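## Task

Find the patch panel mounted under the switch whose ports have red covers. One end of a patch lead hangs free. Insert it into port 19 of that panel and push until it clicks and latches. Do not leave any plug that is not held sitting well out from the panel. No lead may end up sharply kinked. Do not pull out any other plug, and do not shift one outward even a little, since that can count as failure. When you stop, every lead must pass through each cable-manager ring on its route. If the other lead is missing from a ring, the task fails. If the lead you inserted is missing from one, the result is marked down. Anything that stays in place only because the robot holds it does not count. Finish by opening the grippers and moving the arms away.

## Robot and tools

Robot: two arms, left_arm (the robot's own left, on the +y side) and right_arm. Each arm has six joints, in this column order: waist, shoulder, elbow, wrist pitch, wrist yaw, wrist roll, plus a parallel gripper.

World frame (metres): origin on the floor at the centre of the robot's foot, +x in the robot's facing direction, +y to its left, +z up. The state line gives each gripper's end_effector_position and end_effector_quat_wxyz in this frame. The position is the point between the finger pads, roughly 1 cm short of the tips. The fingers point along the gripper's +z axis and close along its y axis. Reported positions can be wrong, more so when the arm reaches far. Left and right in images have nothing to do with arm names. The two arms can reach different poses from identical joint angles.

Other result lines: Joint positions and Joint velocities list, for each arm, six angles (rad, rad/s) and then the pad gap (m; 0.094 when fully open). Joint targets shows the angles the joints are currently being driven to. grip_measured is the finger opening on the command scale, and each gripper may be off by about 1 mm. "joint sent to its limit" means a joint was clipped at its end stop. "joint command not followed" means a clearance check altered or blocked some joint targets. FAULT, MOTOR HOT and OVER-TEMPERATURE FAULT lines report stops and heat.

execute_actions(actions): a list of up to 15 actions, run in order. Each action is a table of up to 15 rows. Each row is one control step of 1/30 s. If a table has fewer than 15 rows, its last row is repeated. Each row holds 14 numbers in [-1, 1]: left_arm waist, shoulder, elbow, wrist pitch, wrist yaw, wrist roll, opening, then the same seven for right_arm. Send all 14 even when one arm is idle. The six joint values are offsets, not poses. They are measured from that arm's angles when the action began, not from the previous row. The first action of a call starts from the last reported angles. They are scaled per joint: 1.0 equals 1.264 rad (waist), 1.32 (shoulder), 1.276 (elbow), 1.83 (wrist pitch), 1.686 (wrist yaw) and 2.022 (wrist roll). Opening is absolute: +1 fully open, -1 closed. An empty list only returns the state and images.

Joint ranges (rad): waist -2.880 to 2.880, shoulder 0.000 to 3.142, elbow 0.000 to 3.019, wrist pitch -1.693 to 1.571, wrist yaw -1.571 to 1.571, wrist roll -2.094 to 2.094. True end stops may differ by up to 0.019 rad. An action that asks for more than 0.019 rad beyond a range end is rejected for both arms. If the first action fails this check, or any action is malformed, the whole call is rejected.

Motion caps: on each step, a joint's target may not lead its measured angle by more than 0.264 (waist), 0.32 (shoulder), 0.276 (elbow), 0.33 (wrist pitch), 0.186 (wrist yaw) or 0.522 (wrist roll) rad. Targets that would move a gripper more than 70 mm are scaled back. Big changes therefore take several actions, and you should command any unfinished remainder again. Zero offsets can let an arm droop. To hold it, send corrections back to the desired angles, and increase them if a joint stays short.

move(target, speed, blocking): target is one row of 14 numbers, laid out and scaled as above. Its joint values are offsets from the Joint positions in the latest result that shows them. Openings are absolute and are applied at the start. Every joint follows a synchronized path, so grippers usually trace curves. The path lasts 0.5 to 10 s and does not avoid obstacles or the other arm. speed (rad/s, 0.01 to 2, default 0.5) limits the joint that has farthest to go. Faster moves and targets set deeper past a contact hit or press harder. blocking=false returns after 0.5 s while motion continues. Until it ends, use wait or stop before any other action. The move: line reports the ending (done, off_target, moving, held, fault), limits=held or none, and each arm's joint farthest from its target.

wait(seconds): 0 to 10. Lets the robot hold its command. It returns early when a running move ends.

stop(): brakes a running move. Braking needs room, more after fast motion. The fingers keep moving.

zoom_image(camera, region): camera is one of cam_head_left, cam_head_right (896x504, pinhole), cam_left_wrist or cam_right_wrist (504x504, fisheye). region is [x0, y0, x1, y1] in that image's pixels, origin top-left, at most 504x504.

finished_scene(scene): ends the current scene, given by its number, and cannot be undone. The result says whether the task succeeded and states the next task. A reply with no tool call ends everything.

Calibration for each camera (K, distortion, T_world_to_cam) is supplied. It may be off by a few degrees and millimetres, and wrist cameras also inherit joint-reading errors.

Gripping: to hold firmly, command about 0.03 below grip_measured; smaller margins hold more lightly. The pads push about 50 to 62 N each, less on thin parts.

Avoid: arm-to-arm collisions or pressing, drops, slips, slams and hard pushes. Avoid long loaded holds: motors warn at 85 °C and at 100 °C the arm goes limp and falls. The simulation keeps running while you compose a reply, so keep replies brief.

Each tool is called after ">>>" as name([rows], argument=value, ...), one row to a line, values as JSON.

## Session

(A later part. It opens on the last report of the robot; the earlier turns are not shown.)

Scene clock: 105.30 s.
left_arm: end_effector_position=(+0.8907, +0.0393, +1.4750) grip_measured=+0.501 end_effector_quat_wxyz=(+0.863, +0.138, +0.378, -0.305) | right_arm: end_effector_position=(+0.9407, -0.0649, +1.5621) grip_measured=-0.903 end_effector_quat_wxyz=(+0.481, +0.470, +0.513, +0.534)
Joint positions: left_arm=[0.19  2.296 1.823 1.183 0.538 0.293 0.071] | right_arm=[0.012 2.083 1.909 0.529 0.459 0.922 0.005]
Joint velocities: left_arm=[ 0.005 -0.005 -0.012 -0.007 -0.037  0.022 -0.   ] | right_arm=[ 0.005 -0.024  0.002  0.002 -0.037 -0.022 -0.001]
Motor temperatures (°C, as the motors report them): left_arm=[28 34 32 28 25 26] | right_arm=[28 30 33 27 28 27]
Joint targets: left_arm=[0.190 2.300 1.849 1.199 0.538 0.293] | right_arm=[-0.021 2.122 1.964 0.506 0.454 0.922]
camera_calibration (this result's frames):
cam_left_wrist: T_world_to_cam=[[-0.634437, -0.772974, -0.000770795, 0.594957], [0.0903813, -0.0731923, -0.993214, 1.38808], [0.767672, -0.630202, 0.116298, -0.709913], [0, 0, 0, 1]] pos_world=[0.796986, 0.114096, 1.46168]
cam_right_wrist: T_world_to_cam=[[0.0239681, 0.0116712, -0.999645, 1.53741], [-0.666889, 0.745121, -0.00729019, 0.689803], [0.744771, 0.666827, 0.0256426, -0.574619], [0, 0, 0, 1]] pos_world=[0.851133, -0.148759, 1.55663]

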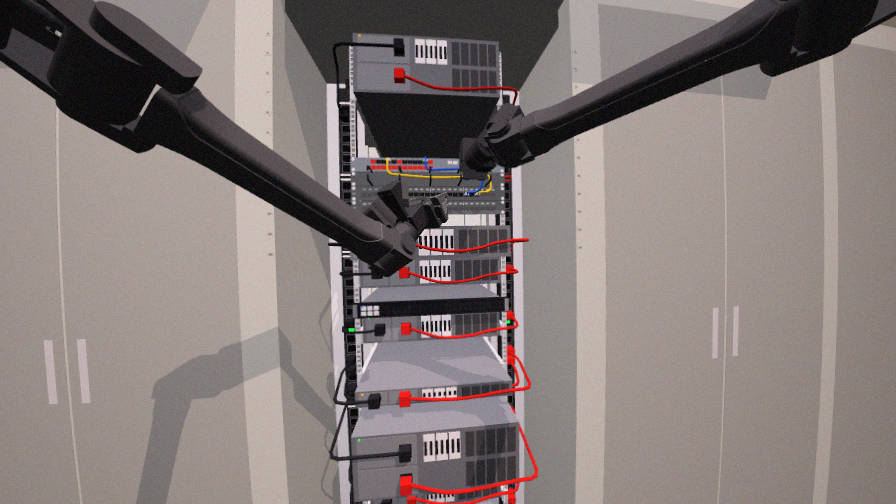

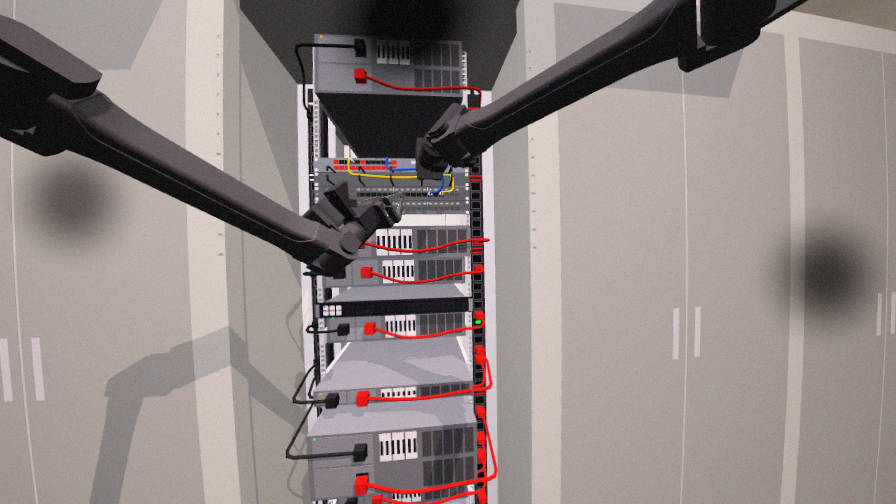

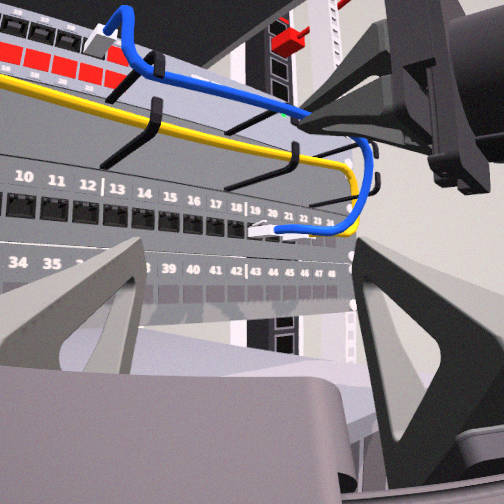

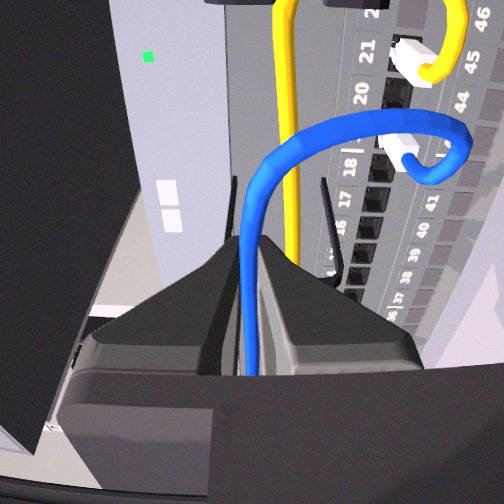

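>>> move(target=[0,0.003,0.02,0.009,0,0,0.5, -0.034,0.0365,0.024,-0.01,0,0,-0.92], speed=0.05)

Scene clock: 106.80 s.
left_arm: end_effector_position=(+0.8907, +0.0393, +1.4750) grip_measured=+0.501 end_effector_quat_wxyz=(+0.863, +0.138, +0.378, -0.305) | right_arm: end_effector_position=(+0.9408, -0.0650, +1.5617) grip_measured=-0.903 end_effector_quat_wxyz=(+0.481, +0.470, +0.513, +0.534)
Joint positions: left_arm=[0.19  2.296 1.823 1.183 0.538 0.293 0.071] | right_arm=[0.011 2.083 1.908 0.529 0.459 0.922 0.005]
Joint velocities: left_arm=[ 0.005 -0.005  0.002  0.017 -0.022 -0.051  0.001] | right_arm=[ 0.015 -0.005 -0.002 -0.007 -0.051 -0.007  0.001]
Motor temperatures (°C, as the motors report them): left_arm=[28 34 32 28 25 26] | right_arm=[28 30 33 27 28 27]
Joint targets: left_arm=[0.190 2.300 1.849 1.199 0.538 0.293] | right_arm=[-0.032 2.131 1.940 0.511 0.458 0.922]
move: off_target (left_arm, right_arm); limits=none; left_arm: farthest joint: the elbow, 0.026 radians from its target (0.026 radians at the start); right_arm: farthest joint: the shoulder, 0.048 radians from its target (0.048 radians at the start)
camera_calibration (this result's frames):
cam_left_wrist: T_world_to_cam=[[-0.634437, -0.772974, -0.000770795, 0.594957], [0.0903813, -0.0731923, -0.993214, 1.38808], [0.767672, -0.630202, 0.116298, -0.709913], [0, 0, 0, 1]] pos_world=[0.796986, 0.114096, 1.46168]
cam_right_wrist: T_world_to_cam=[[0.0233266, 0.0113236, -0.999664, 1.53762], [-0.66658, 0.7454, -0.00711082, 0.689445], [0.745068, 0.666522, 0.0249357, -0.573742], [0, 0, 0, 1]] pos_world=[0.85118, -0.148911, 1.55631]

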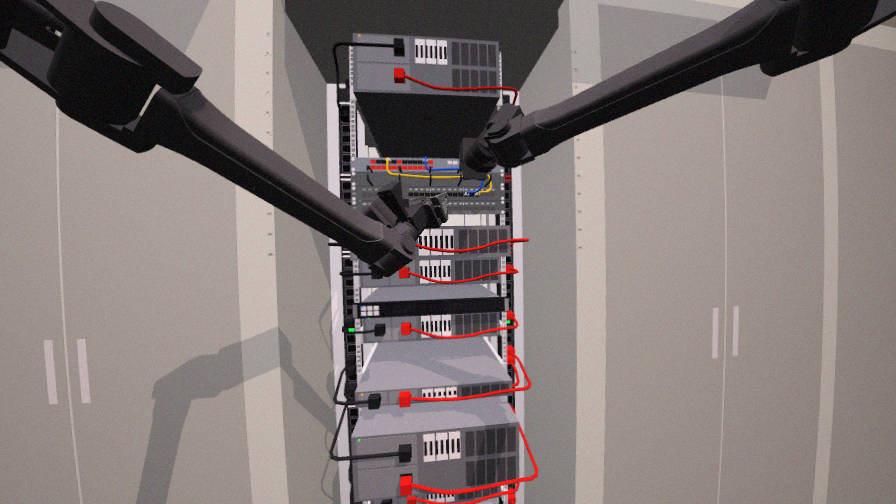

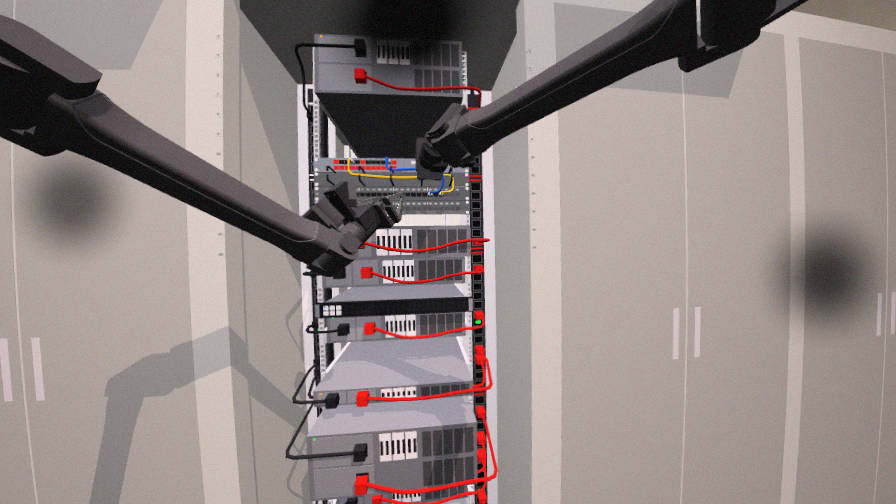

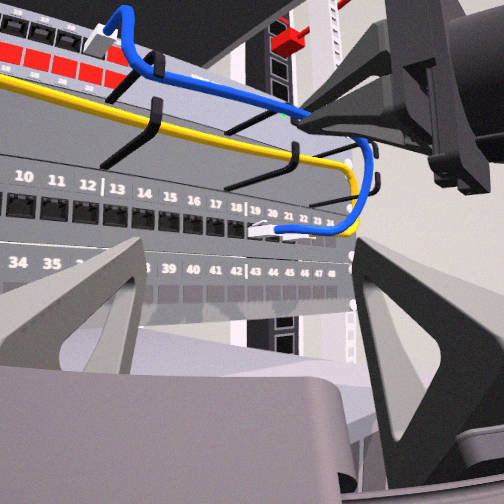

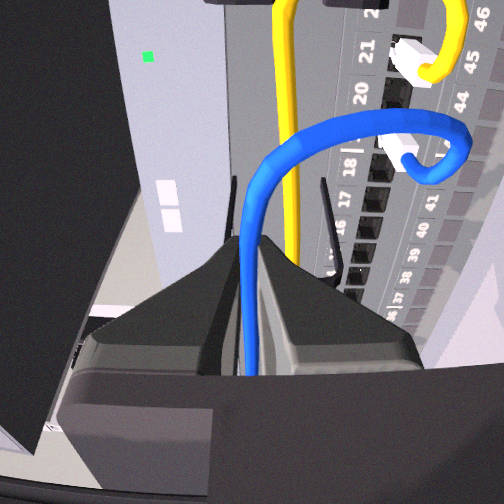

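>>> move(target=[0,0.003,0.02,0.009,0,0,0.5, -0.029,0.027,-0.016,-0.005,0,0,-0.92], speed=0.04)

Scene clock: 108.27 s.
left_arm: end_effector_position=(+0.8907, +0.0393, +1.4750) grip_measured=+0.501 end_effector_quat_wxyz=(+0.863, +0.138, +0.378, -0.305) | right_arm: end_effector_position=(+0.9398, -0.0636, +1.5590) grip_measured=-0.903 end_effector_quat_wxyz=(+0.480, +0.469, +0.515, +0.533)
Joint positions: left_arm=[0.19  2.296 1.823 1.183 0.538 0.293 0.071] | right_arm=[0.011 2.083 1.903 0.529 0.459 0.922 0.005]
Joint velocities: left_arm=[-0.005 -0.015  0.017  0.007  0.066  0.007  0.001] | right_arm=[-0.015 -0.005  0.002  0.002 -0.037 -0.022  0.001]
Motor temperatures (°C, as the motors report them): left_arm=[28 34 32 28 25 26] | right_arm=[28 30 33 27 28 27]
Joint targets: left_arm=[0.190 2.300 1.849 1.199 0.538 0.293] | right_arm=[-0.025 2.119 1.888 0.520 0.459 0.922]
move: off_target (left_arm, right_arm); limits=none; left_arm: farthest joint: the elbow, 0.026 radians from its target (0.026 radians at the start); right_arm: farthest joint: the waist, 0.037 radians from its target (0.037 radians at the start)
camera_calibration (this result's frames):
cam_left_wrist: T_world_to_cam=[[-0.634437, -0.772974, -0.000770795, 0.594957], [0.0903813, -0.0731923, -0.993214, 1.38808], [0.767672, -0.630202, 0.116298, -0.709913], [0, 0, 0, 1]] pos_world=[0.796986, 0.114096, 1.46168]
cam_right_wrist: T_world_to_cam=[[0.0199905, 0.00859676, -0.999763, 1.53812], [-0.668948, 0.743276, -0.00698448, 0.689604], [0.74304, 0.668929, 0.0206092, -0.565081], [0, 0, 0, 1]] pos_world=[0.85044, -0.14779, 1.55422]

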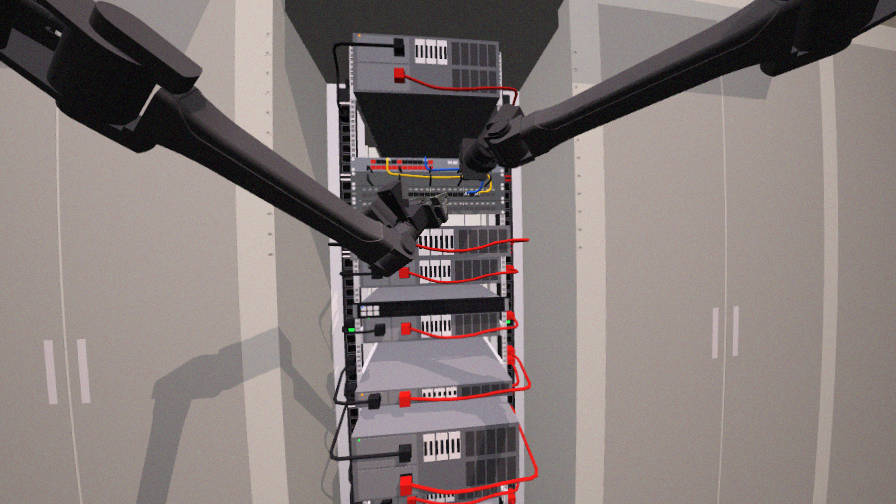

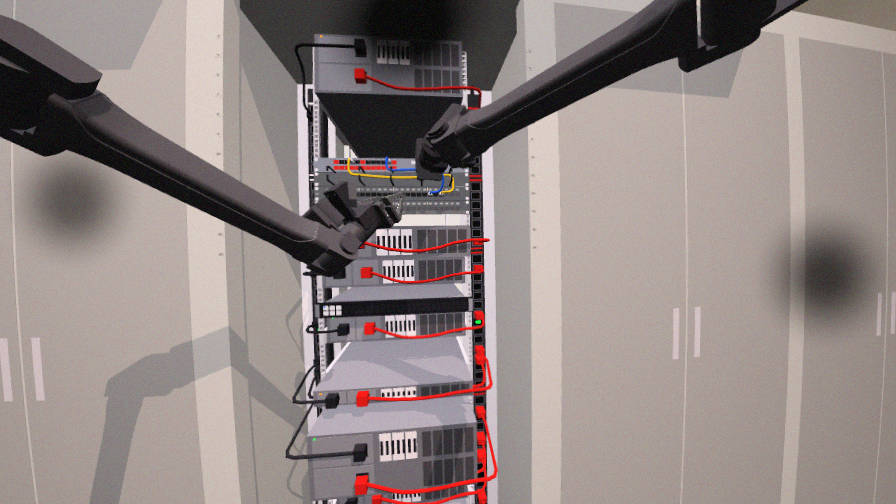

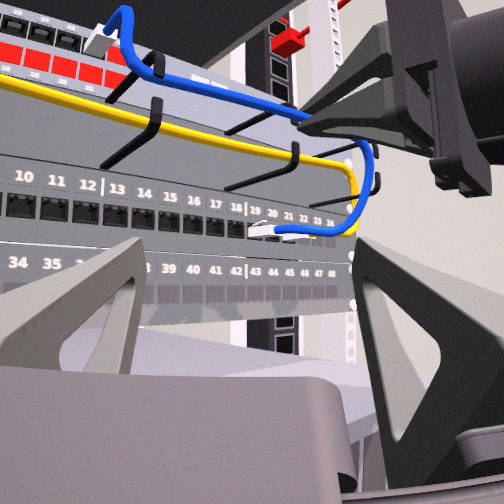

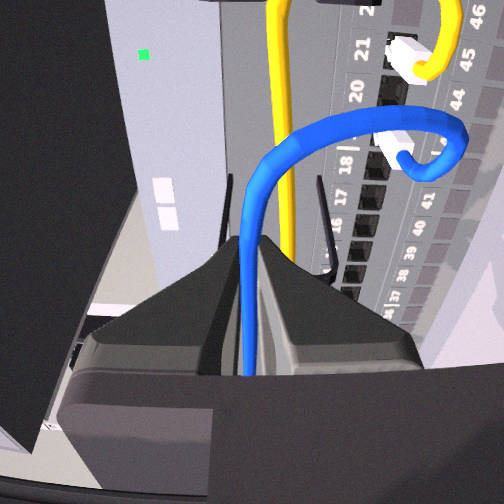

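>>> move(target=[0,0.003,0.02,0.009,0,0,0.5, 0,0,-0.028,0.019,0.003,0,-0.92], speed=0.04)

Scene clock: 109.83 s.
left_arm: end_effector_position=(+0.8907, +0.0393, +1.4750) grip_measured=+0.501 end_effector_quat_wxyz=(+0.863, +0.138, +0.378, -0.305) | right_arm: end_effector_position=(+0.9343, -0.0600, +1.5483) grip_measured=-0.903 end_effector_quat_wxyz=(+0.478, +0.470, +0.518, +0.531)
Joint positions: left_arm=[0.19  2.296 1.823 1.183 0.538 0.293 0.071] | right_arm=[0.011 2.082 1.873 0.551 0.461 0.922 0.005]
Joint velocities: left_arm=[-0.005 -0.005  0.002 -0.027  0.007 -0.066 -0.001] | right_arm=[ 0.005 -0.005 -0.002 -0.007 -0.007 -0.095  0.   ]
Motor temperatures (°C, as the motors report them): left_arm=[28 34 32 28 25 26] | right_arm=[28 30 33 27 28 27]
Joint targets: left_arm=[0.190 2.300 1.849 1.199 0.538 0.293] | right_arm=[0.011 2.083 1.868 0.564 0.464 0.922]
move: off_target (left_arm); limits=none; left_arm: farthest joint: the elbow, 0.026 radians from its target (0.026 radians at the start); right_arm: farthest joint: the wrist pitch, 0.013 radians from its target (0.035 radians at the start)
camera_calibration (this result's frames):
cam_left_wrist: T_world_to_cam=[[-0.634437, -0.772974, -0.000770795, 0.594957], [0.0903813, -0.0731923, -0.993214, 1.38808], [0.767672, -0.630202, 0.116298, -0.709913], [0, 0, 0, 1]] pos_world=[0.796986, 0.114096, 1.46168]
cam_right_wrist: T_world_to_cam=[[0.0133047, 0.0045067, -0.999901, 1.53367], [-0.670437, 0.741945, -0.0055768, 0.682257], [0.741847, 0.670445, 0.0128928, -0.550072], [0, 0, 0, 1]] pos_world=[0.845075, -0.144316, 1.54441]

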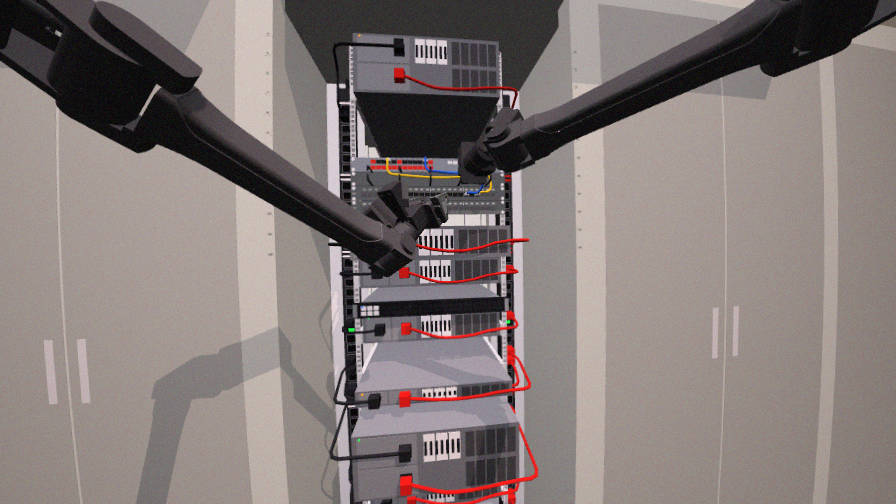

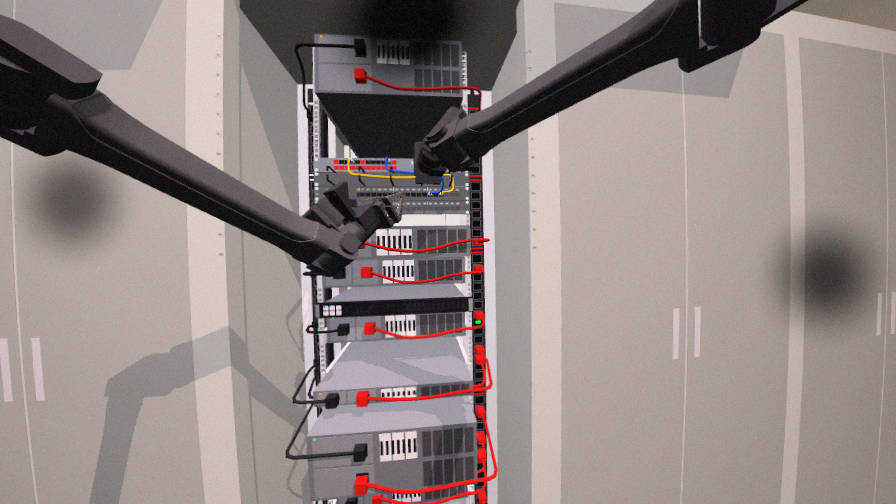

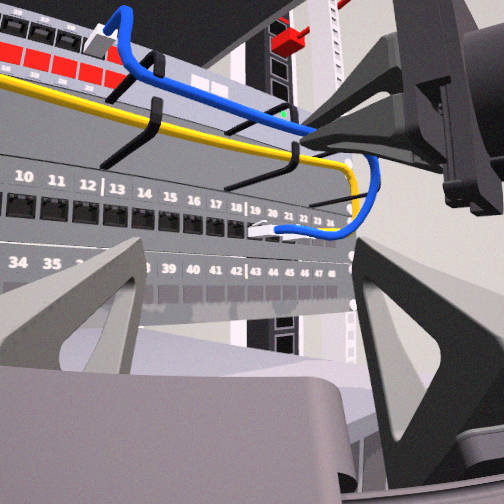

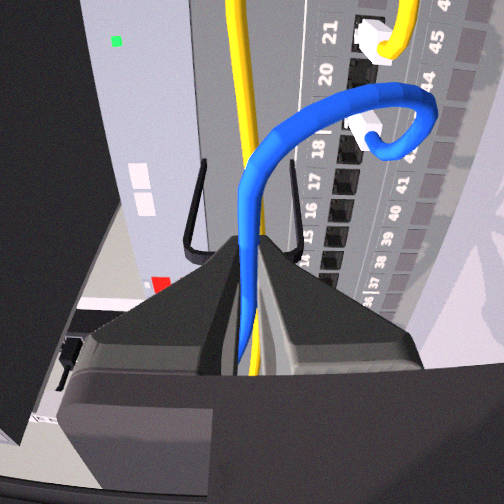

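>>> execute_actions([
  [[0,0.003,0.02,0.009,0,0,0.5, -0.024,0.025,0.03,0.005,0,0,-0.92],[0,0.003,0.02,0.009,0,0,0.5, -0.024,0.025,0.03,0.005,0,0,-0.92],[0,0.003,0.02,0.009,0,0,0.5, -0.024,0.025,0.03,0.005,0,0,-0.92],[0,0.003,0.02,0.009,0,0,0.5, -0.026,0.028,0.035,0.005,0,0,-0.92],[0,0.003,0.02,0.009,0,0,0.5, -0.028,0.0305,0.04,0.005,0,0,-0.92],[0,0.003,0.02,0.009,0,0,0.5, -0.030,0.033,0.0447,0.005,0,0,-0.92]],
])

>>> wait(seconds=0.3)

Scene clock: 111.13 s.
left_arm: end_effector_position=(+0.8907, +0.0393, +1.4750) grip_measured=+0.501 end_effector_quat_wxyz=(+0.863, +0.138, +0.378, -0.305) | right_arm: end_effector_position=(+0.9364, -0.0605, +1.5499) grip_measured=-0.903 end_effector_quat_wxyz=(+0.480, +0.470, +0.516, +0.531)
Joint positions: left_arm=[0.19  2.296 1.823 1.183 0.538 0.293 0.071] | right_arm=[0.01  2.087 1.883 0.551 0.461 0.922 0.005]
Joint velocities: left_arm=[-0.015 -0.005 -0.017  0.007 -0.037  0.007  0.001] | right_arm=[ 0.005 -0.005  0.007 -0.002 -0.051 -0.007  0.   ]
Motor temperatures (°C, as the motors report them): left_arm=[28 34 32 28 25 26] | right_arm=[28 30 33 27 28 27]
Joint targets: left_arm=[0.190 2.300 1.849 1.199 0.538 0.293] | right_arm=[-0.027 2.126 1.929 0.560 0.461 0.922]
camera_calibration (this result's frames):
cam_left_wrist: T_world_to_cam=[[-0.634437, -0.772974, -0.000770795, 0.594957], [0.0903813, -0.0731923, -0.993214, 1.38808], [0.767672, -0.630202, 0.116298, -0.709913], [0, 0, 0, 1]] pos_world=[0.796986, 0.114096, 1.46168]
cam_right_wrist: T_world_to_cam=[[0.0167962, 0.00721028, -0.999833, 1.53199], [-0.66767, 0.744435, -0.00584769, 0.682078], [0.744268, 0.667656, 0.0173177, -0.560563], [0, 0, 0, 1]] pos_world=[0.846881, -0.144545, 1.54543]

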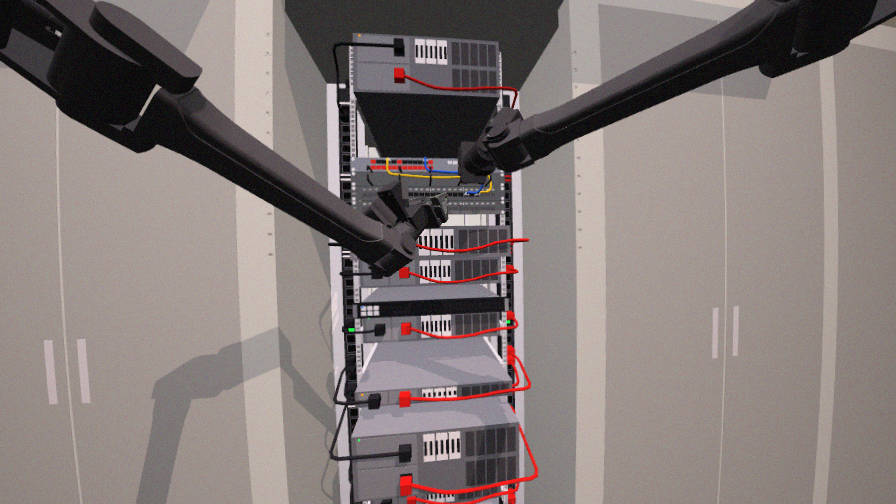

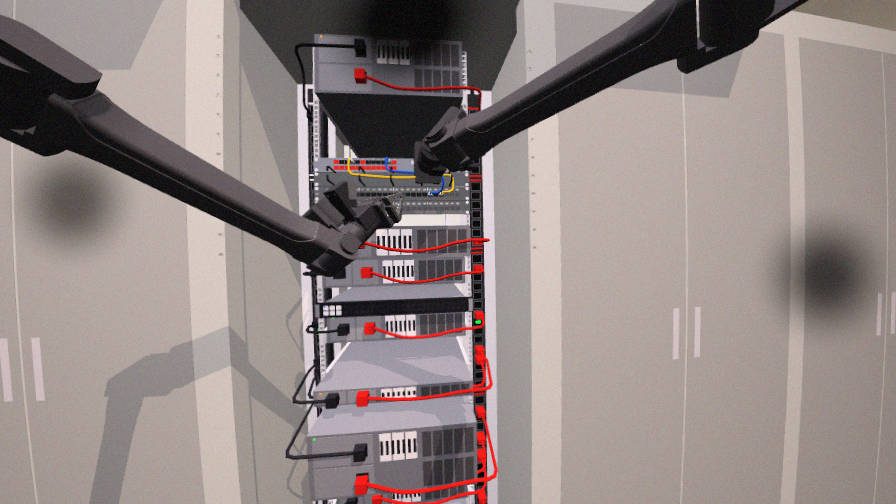

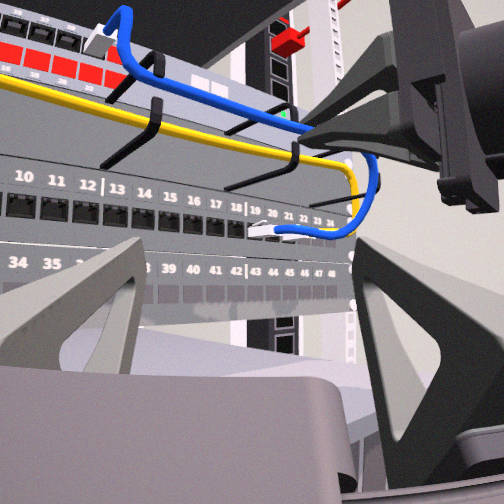

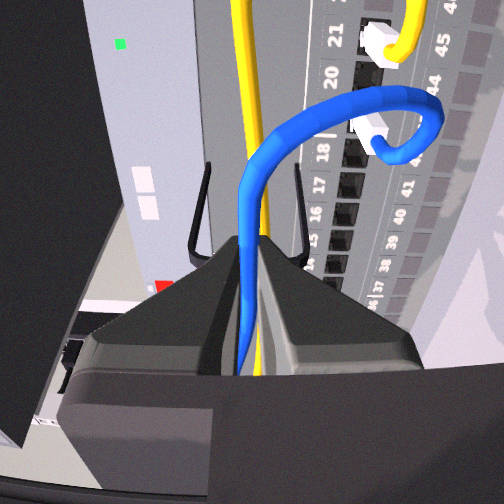

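Scene clock: 111.43 s.
left_arm: end_effector_position=(+0.8907, +0.0393, +1.4750) grip_measured=+0.501 end_effector_quat_wxyz=(+0.863, +0.138, +0.378, -0.305) | right_arm: end_effector_position=(+0.9364, -0.0605, +1.5499) grip_measured=-0.903 end_effector_quat_wxyz=(+0.480, +0.470, +0.516, +0.531)
Joint positions: left_arm=[0.19  2.296 1.823 1.183 0.538 0.293 0.071] | right_arm=[0.01  2.087 1.883 0.551 0.461 0.922 0.005]
Joint velocities: left_arm=[-0.005 -0.015 -0.017  0.002  0.022  0.007  0.   ] | right_arm=[ 0.015 -0.015  0.007 -0.002 -0.051  0.022  0.001]
Motor temperatures (°C, as the motors report them): left_arm=[28 34 32 28 25 26] | right_arm=[28 30 33 27 28 27]
Joint targets: left_arm=[0.190 2.300 1.849 1.199 0.538 0.293] | right_arm=[-0.027 2.126 1.929 0.560 0.461 0.922]
wait: 0.30 s; at rest by 0.17 s
camera_calibration (this result's frames):
cam_left_wrist: T_world_to_cam=[[-0.634437, -0.772974, -0.000770795, 0.594957], [0.0903813, -0.0731923, -0.993214, 1.38808], [0.767672, -0.630202, 0.116298, -0.709913], [0, 0, 0, 1]] pos_world=[0.796986, 0.114096, 1.46168]
cam_right_wrist: T_world_to_cam=[[0.0167962, 0.00721028, -0.999833, 1.53199], [-0.66767, 0.744435, -0.00584769, 0.682078], [0.744268, 0.667656, 0.0173177, -0.560563], [0, 0, 0, 1]] pos_world=[0.846881, -0.144545, 1.54543]

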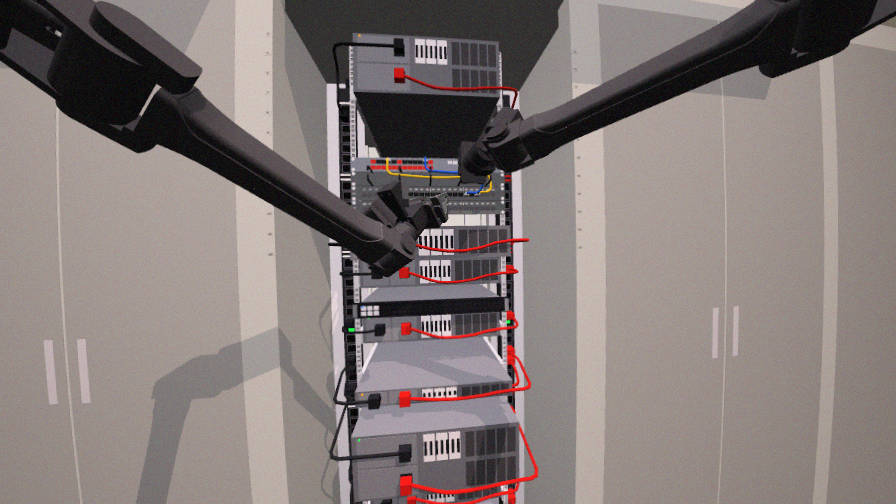

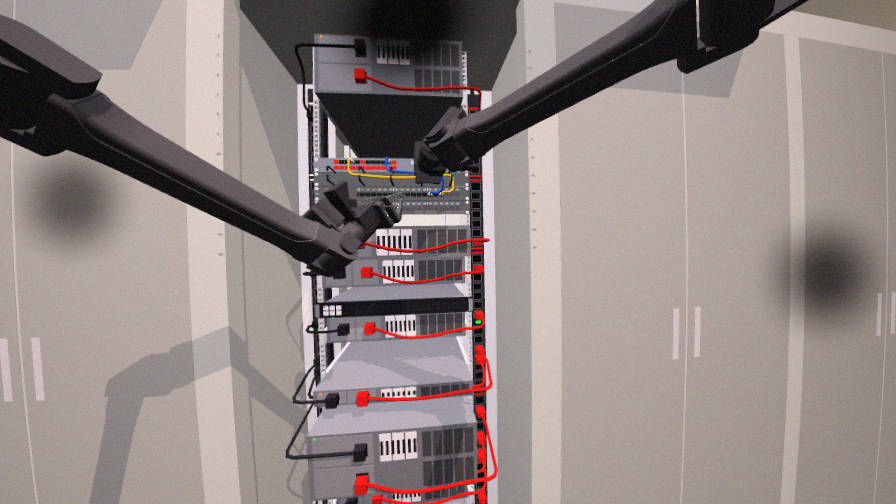

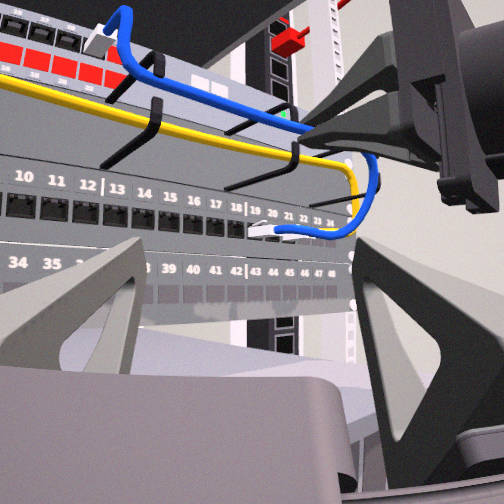

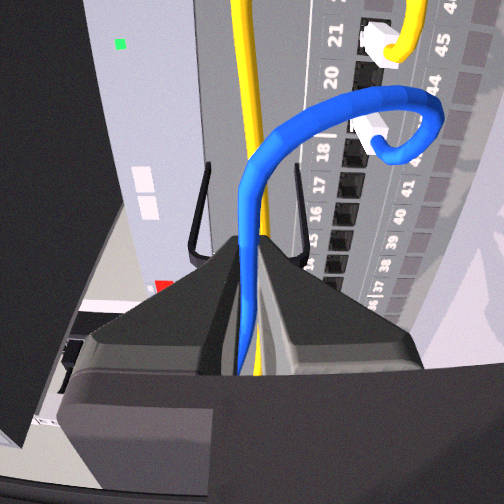

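>>> execute_actions([
  [[0,0.003,0.02,0.009,0,0,0.5, -0.038,0.025,0.028,0.005,0,0,-0.92]],
])

Scene clock: 126.13 s.
left_arm: end_effector_position=(+0.8907, +0.0393, +1.4750) grip_measured=+0.501 end_effector_quat_wxyz=(+0.863, +0.138, +0.378, -0.305) | right_arm: end_effector_position=(+0.9366, -0.0607, +1.5497) grip_measured=-0.903 end_effector_quat_wxyz=(+0.480, +0.470, +0.516, +0.531)
Joint positions: left_arm=[0.19  2.296 1.823 1.183 0.538 0.293 0.071] | right_arm=[0.01  2.087 1.883 0.551 0.461 0.922 0.005]
Joint velocities: left_arm=[ 0.005 -0.015 -0.012  0.002 -0.066  0.007 -0.001] | right_arm=[ 0.005 -0.024  0.002 -0.012 -0.022 -0.037  0.001]
Motor temperatures (°C, as the motors report them): left_arm=[28 34 33 28 25 26] | right_arm=[28 30 34 27 28 27]
Joint targets: left_arm=[0.190 2.300 1.849 1.199 0.538 0.293] | right_arm=[-0.038 2.120 1.919 0.560 0.461 0.922]
camera_calibration (this result's frames):
cam_left_wrist: T_world_to_cam=[[-0.634437, -0.772974, -0.000770795, 0.594957], [0.0903813, -0.0731923, -0.993214, 1.38808], [0.767672, -0.630202, 0.116298, -0.709913], [0, 0, 0, 1]] pos_world=[0.796986, 0.114096, 1.46168]
cam_right_wrist: T_world_to_cam=[[0.0168669, 0.00710054, -0.999833, 1.53178], [-0.667654, 0.744447, -0.0059763, 0.682494], [0.74428, 0.667643, 0.0172973, -0.560525], [0, 0, 0, 1]] pos_world=[0.847022, -0.144727, 1.5453]

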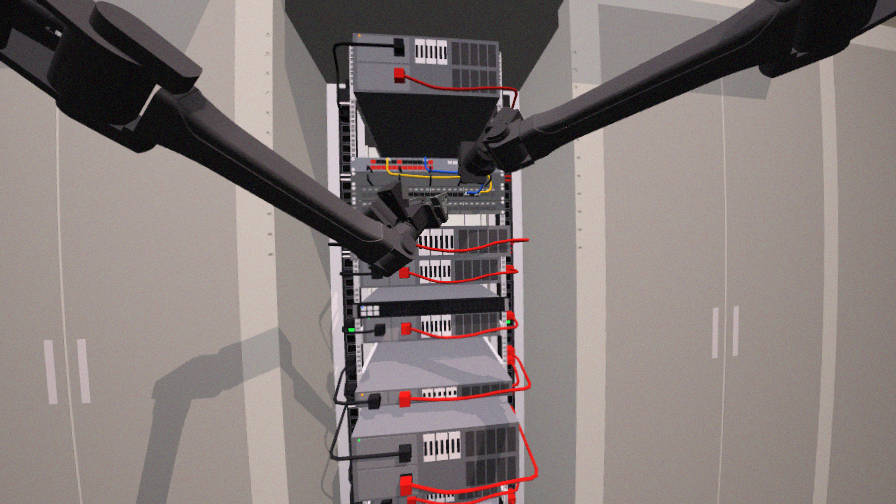

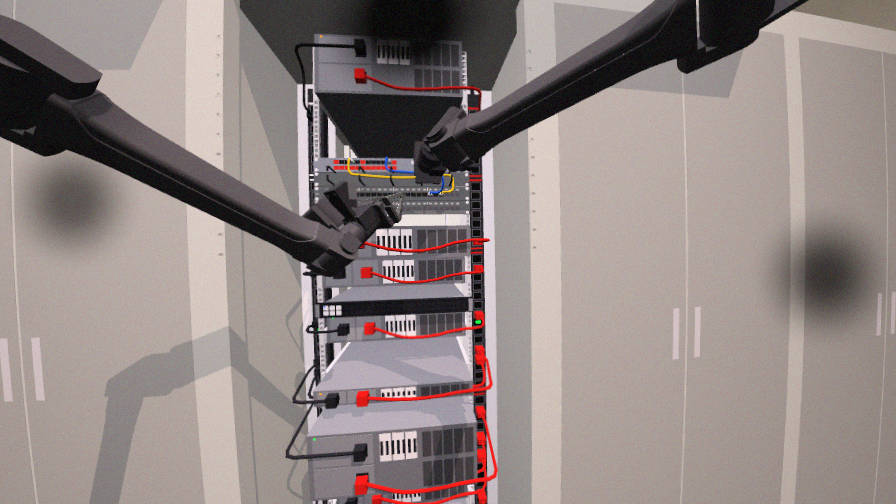

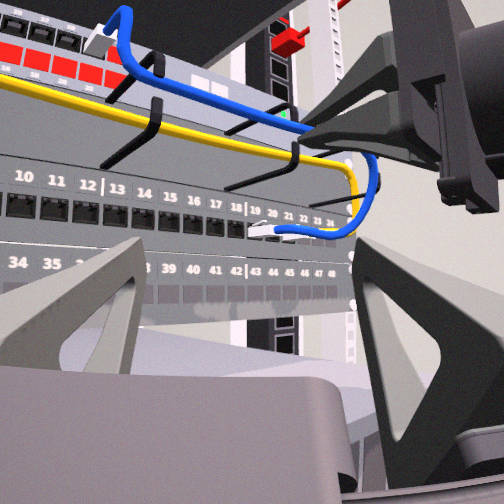

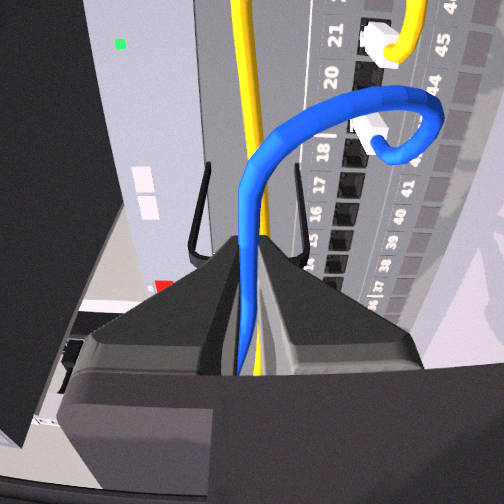

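>>> execute_actions([
  [[0,0.003,0.02,0.009,0,0,0.5, 0,0,-0.008,0.005,0,0,-0.92]],
  [[0,0.003,0.02,0.009,0,0,0.5, 0,0,0.015,0.005,0.01,0,-0.92],[0,0.003,0.02,0.009,0,0,0.5, 0,0,0.015,0.005,0.014,0,-0.92],[0,0.003,0.02,0.009,0,0,0.5, 0,0,0.015,0.005,0.018,0,-0.92]],
])

Scene clock: 129.10 s.
left_arm: end_effector_position=(+0.8907, +0.0393, +1.4750) grip_measured=+0.501 end_effector_quat_wxyz=(+0.863, +0.138, +0.378, -0.305) | right_arm: end_effector_position=(+0.9360, -0.0625, +1.5462) grip_measured=-0.903 end_effector_quat_wxyz=(+0.480, +0.478, +0.517, +0.524)
Joint positions: left_arm=[0.19  2.296 1.823 1.183 0.538 0.293 0.071] | right_arm=[0.011 2.087 1.88  0.551 0.483 0.922 0.005]
Joint velocities: left_arm=[-0.005  0.005  0.007  0.002 -0.022  0.066  0.001] | right_arm=[-0.005 -0.015 -0.012  0.007  0.007 -0.037 -0.   ]
Motor temperatures (°C, as the motors report them): left_arm=[28 35 33 28 25 26] | right_arm=[28 30 34 27 28 27]
Joint targets: left_arm=[0.190 2.300 1.849 1.199 0.538 0.293] | right_arm=[0.011 2.087 1.899 0.560 0.491 0.922]
camera_calibration (this result's frames):
cam_left_wrist: T_world_to_cam=[[-0.634437, -0.772974, -0.000770795, 0.594957], [0.0903813, -0.0731923, -0.993214, 1.38808], [0.767672, -0.630202, 0.116298, -0.709913], [0, 0, 0, 1]] pos_world=[0.796986, 0.114096, 1.46168]
cam_right_wrist: T_world_to_cam=[[0.00183715, 0.00470419, -0.999987, 1.54248], [-0.656217, 0.754568, 0.00234409, 0.660478], [0.75457, 0.656205, 0.00447323, -0.549367], [0, 0, 0, 1]] pos_world=[0.845119, -0.145135, 1.54337]

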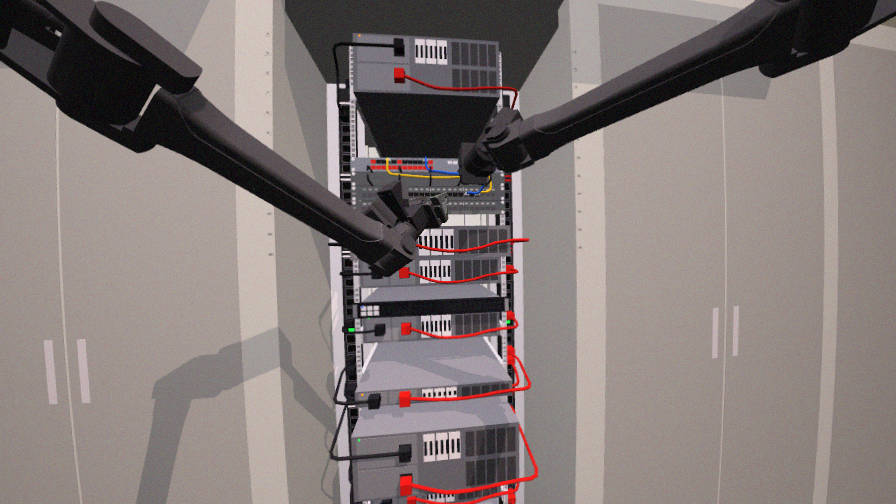

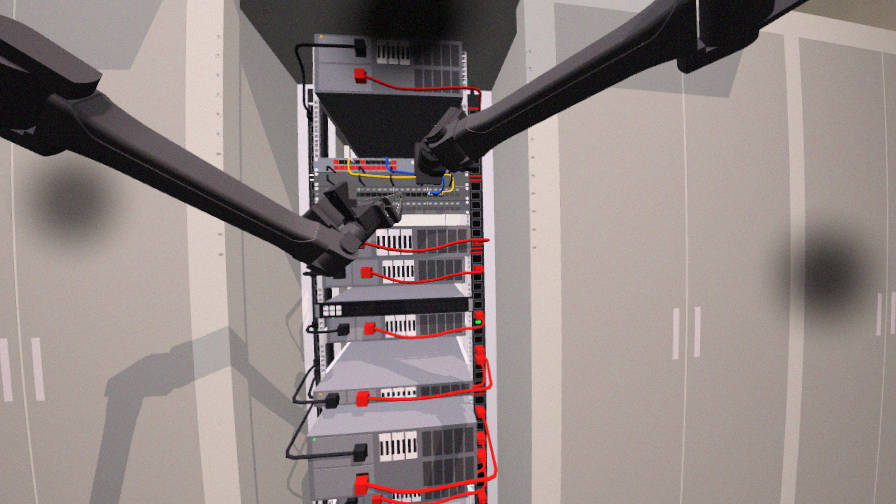

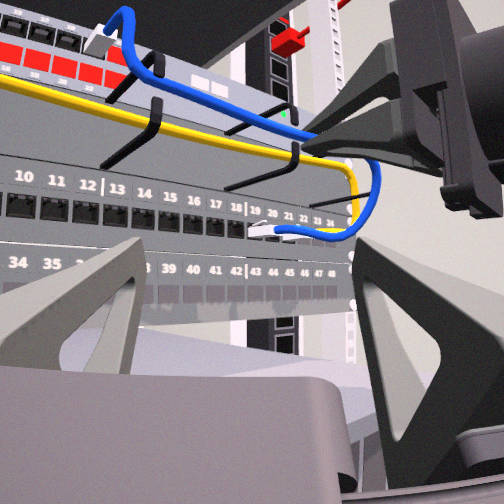

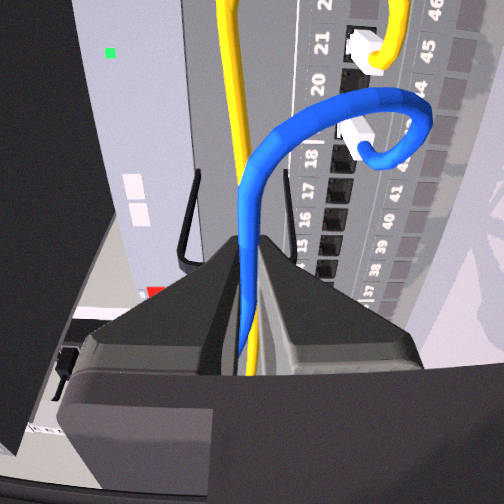

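>>> execute_actions([
  [[0,0.003,0.02,0.009,0,0,0.5, -0.026,0.027,0.03,0.005,0.004,0,-0.92],[0,0.003,0.02,0.009,0,0,0.5, -0.026,0.027,0.03,0.005,0.004,0,-0.92],[0,0.003,0.02,0.009,0,0,0.5, -0.026,0.027,0.03,0.005,0.004,0,-0.92],[0,0.003,0.02,0.009,0,0,0.5, -0.0285,0.03,0.036,0.005,0.004,0,-0.92],[0,0.003,0.02,0.009,0,0,0.5, -0.0305,0.032,0.042,0.005,0.004,0,-0.92],[0,0.003,0.02,0.009,0,0,0.5, -0.0325,0.0345,0.047,0.005,0.004,0,-0.92]],
])

Scene clock: 129.97 s.
left_arm: end_effector_position=(+0.8907, +0.0393, +1.4750) grip_measured=+0.501 end_effector_quat_wxyz=(+0.863, +0.138, +0.378, -0.305) | right_arm: end_effector_position=(+0.9369, -0.0630, +1.5462) grip_measured=-0.903 end_effector_quat_wxyz=(+0.481, +0.479, +0.516, +0.523)
Joint positions: left_arm=[0.19  2.296 1.823 1.183 0.538 0.293 0.071] | right_arm=[0.01  2.089 1.884 0.551 0.486 0.922 0.005]
Joint velocities: left_arm=[-0.024 -0.005 -0.007 -0.002  0.066 -0.007  0.   ] | right_arm=[-0.015  0.015 -0.007  0.007 -0.081 -0.051 -0.001]
Motor temperatures (°C, as the motors report them): left_arm=[29 35 33 28 25 26] | right_arm=[28 30 34 27 28 27]
Joint targets: left_arm=[0.190 2.300 1.849 1.199 0.538 0.293] | right_arm=[-0.031 2.132 1.940 0.560 0.490 0.922]
camera_calibration (this result's frames):
cam_left_wrist: T_world_to_cam=[[-0.634437, -0.772974, -0.000770795, 0.594957], [0.0903813, -0.0731923, -0.993214, 1.38808], [0.767672, -0.630202, 0.116298, -0.709913], [0, 0, 0, 1]] pos_world=[0.796986, 0.114096, 1.46168]
cam_right_wrist: T_world_to_cam=[[0.000879451, 0.00543552, -0.999985, 1.54336], [-0.653141, 0.757228, 0.00354158, 0.656894], [0.757236, 0.653128, 0.0042161, -0.552004], [0, 0, 0, 1]] pos_world=[0.845684, -0.145279, 1.54334]

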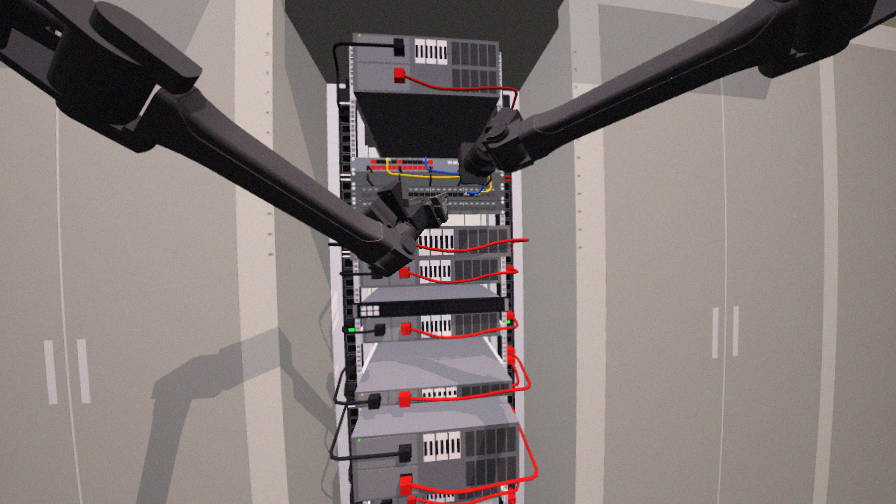

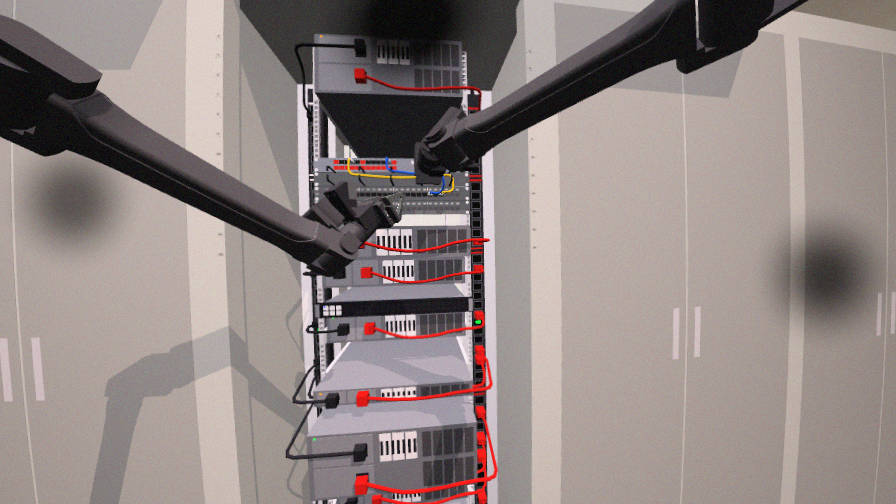

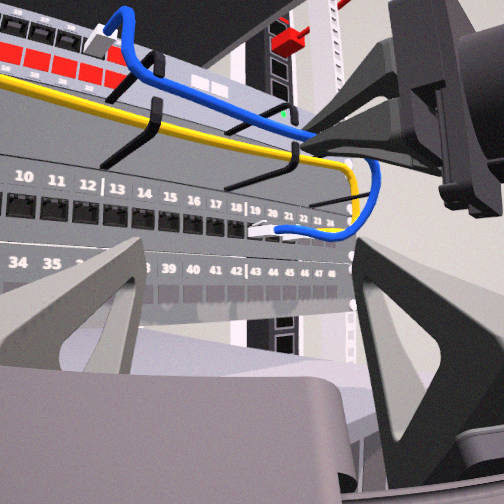

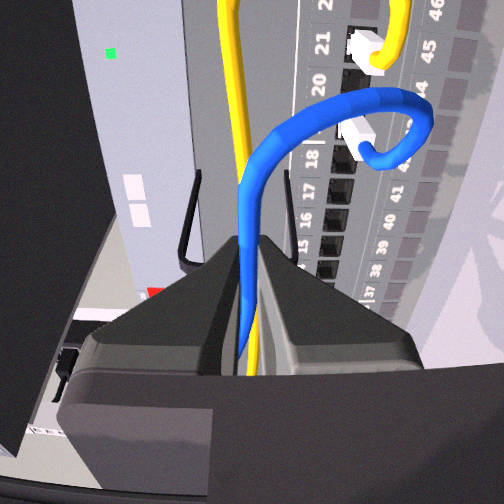

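>>> zoom_image(camera="cam_left_wrist", region=[220, 80, 400, 240])

Region (220, 80, 400, 240) of cam_left_wrist's 504x504 image, scaled by 2.800, with more detail than that image has.

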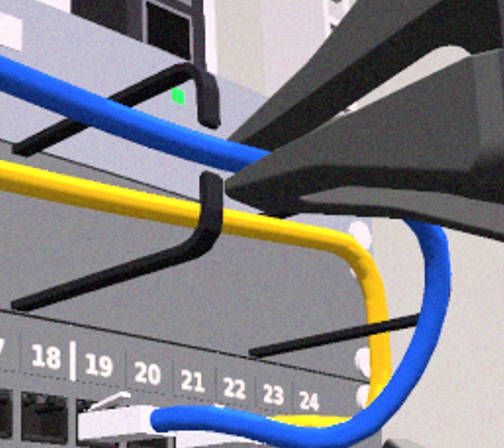

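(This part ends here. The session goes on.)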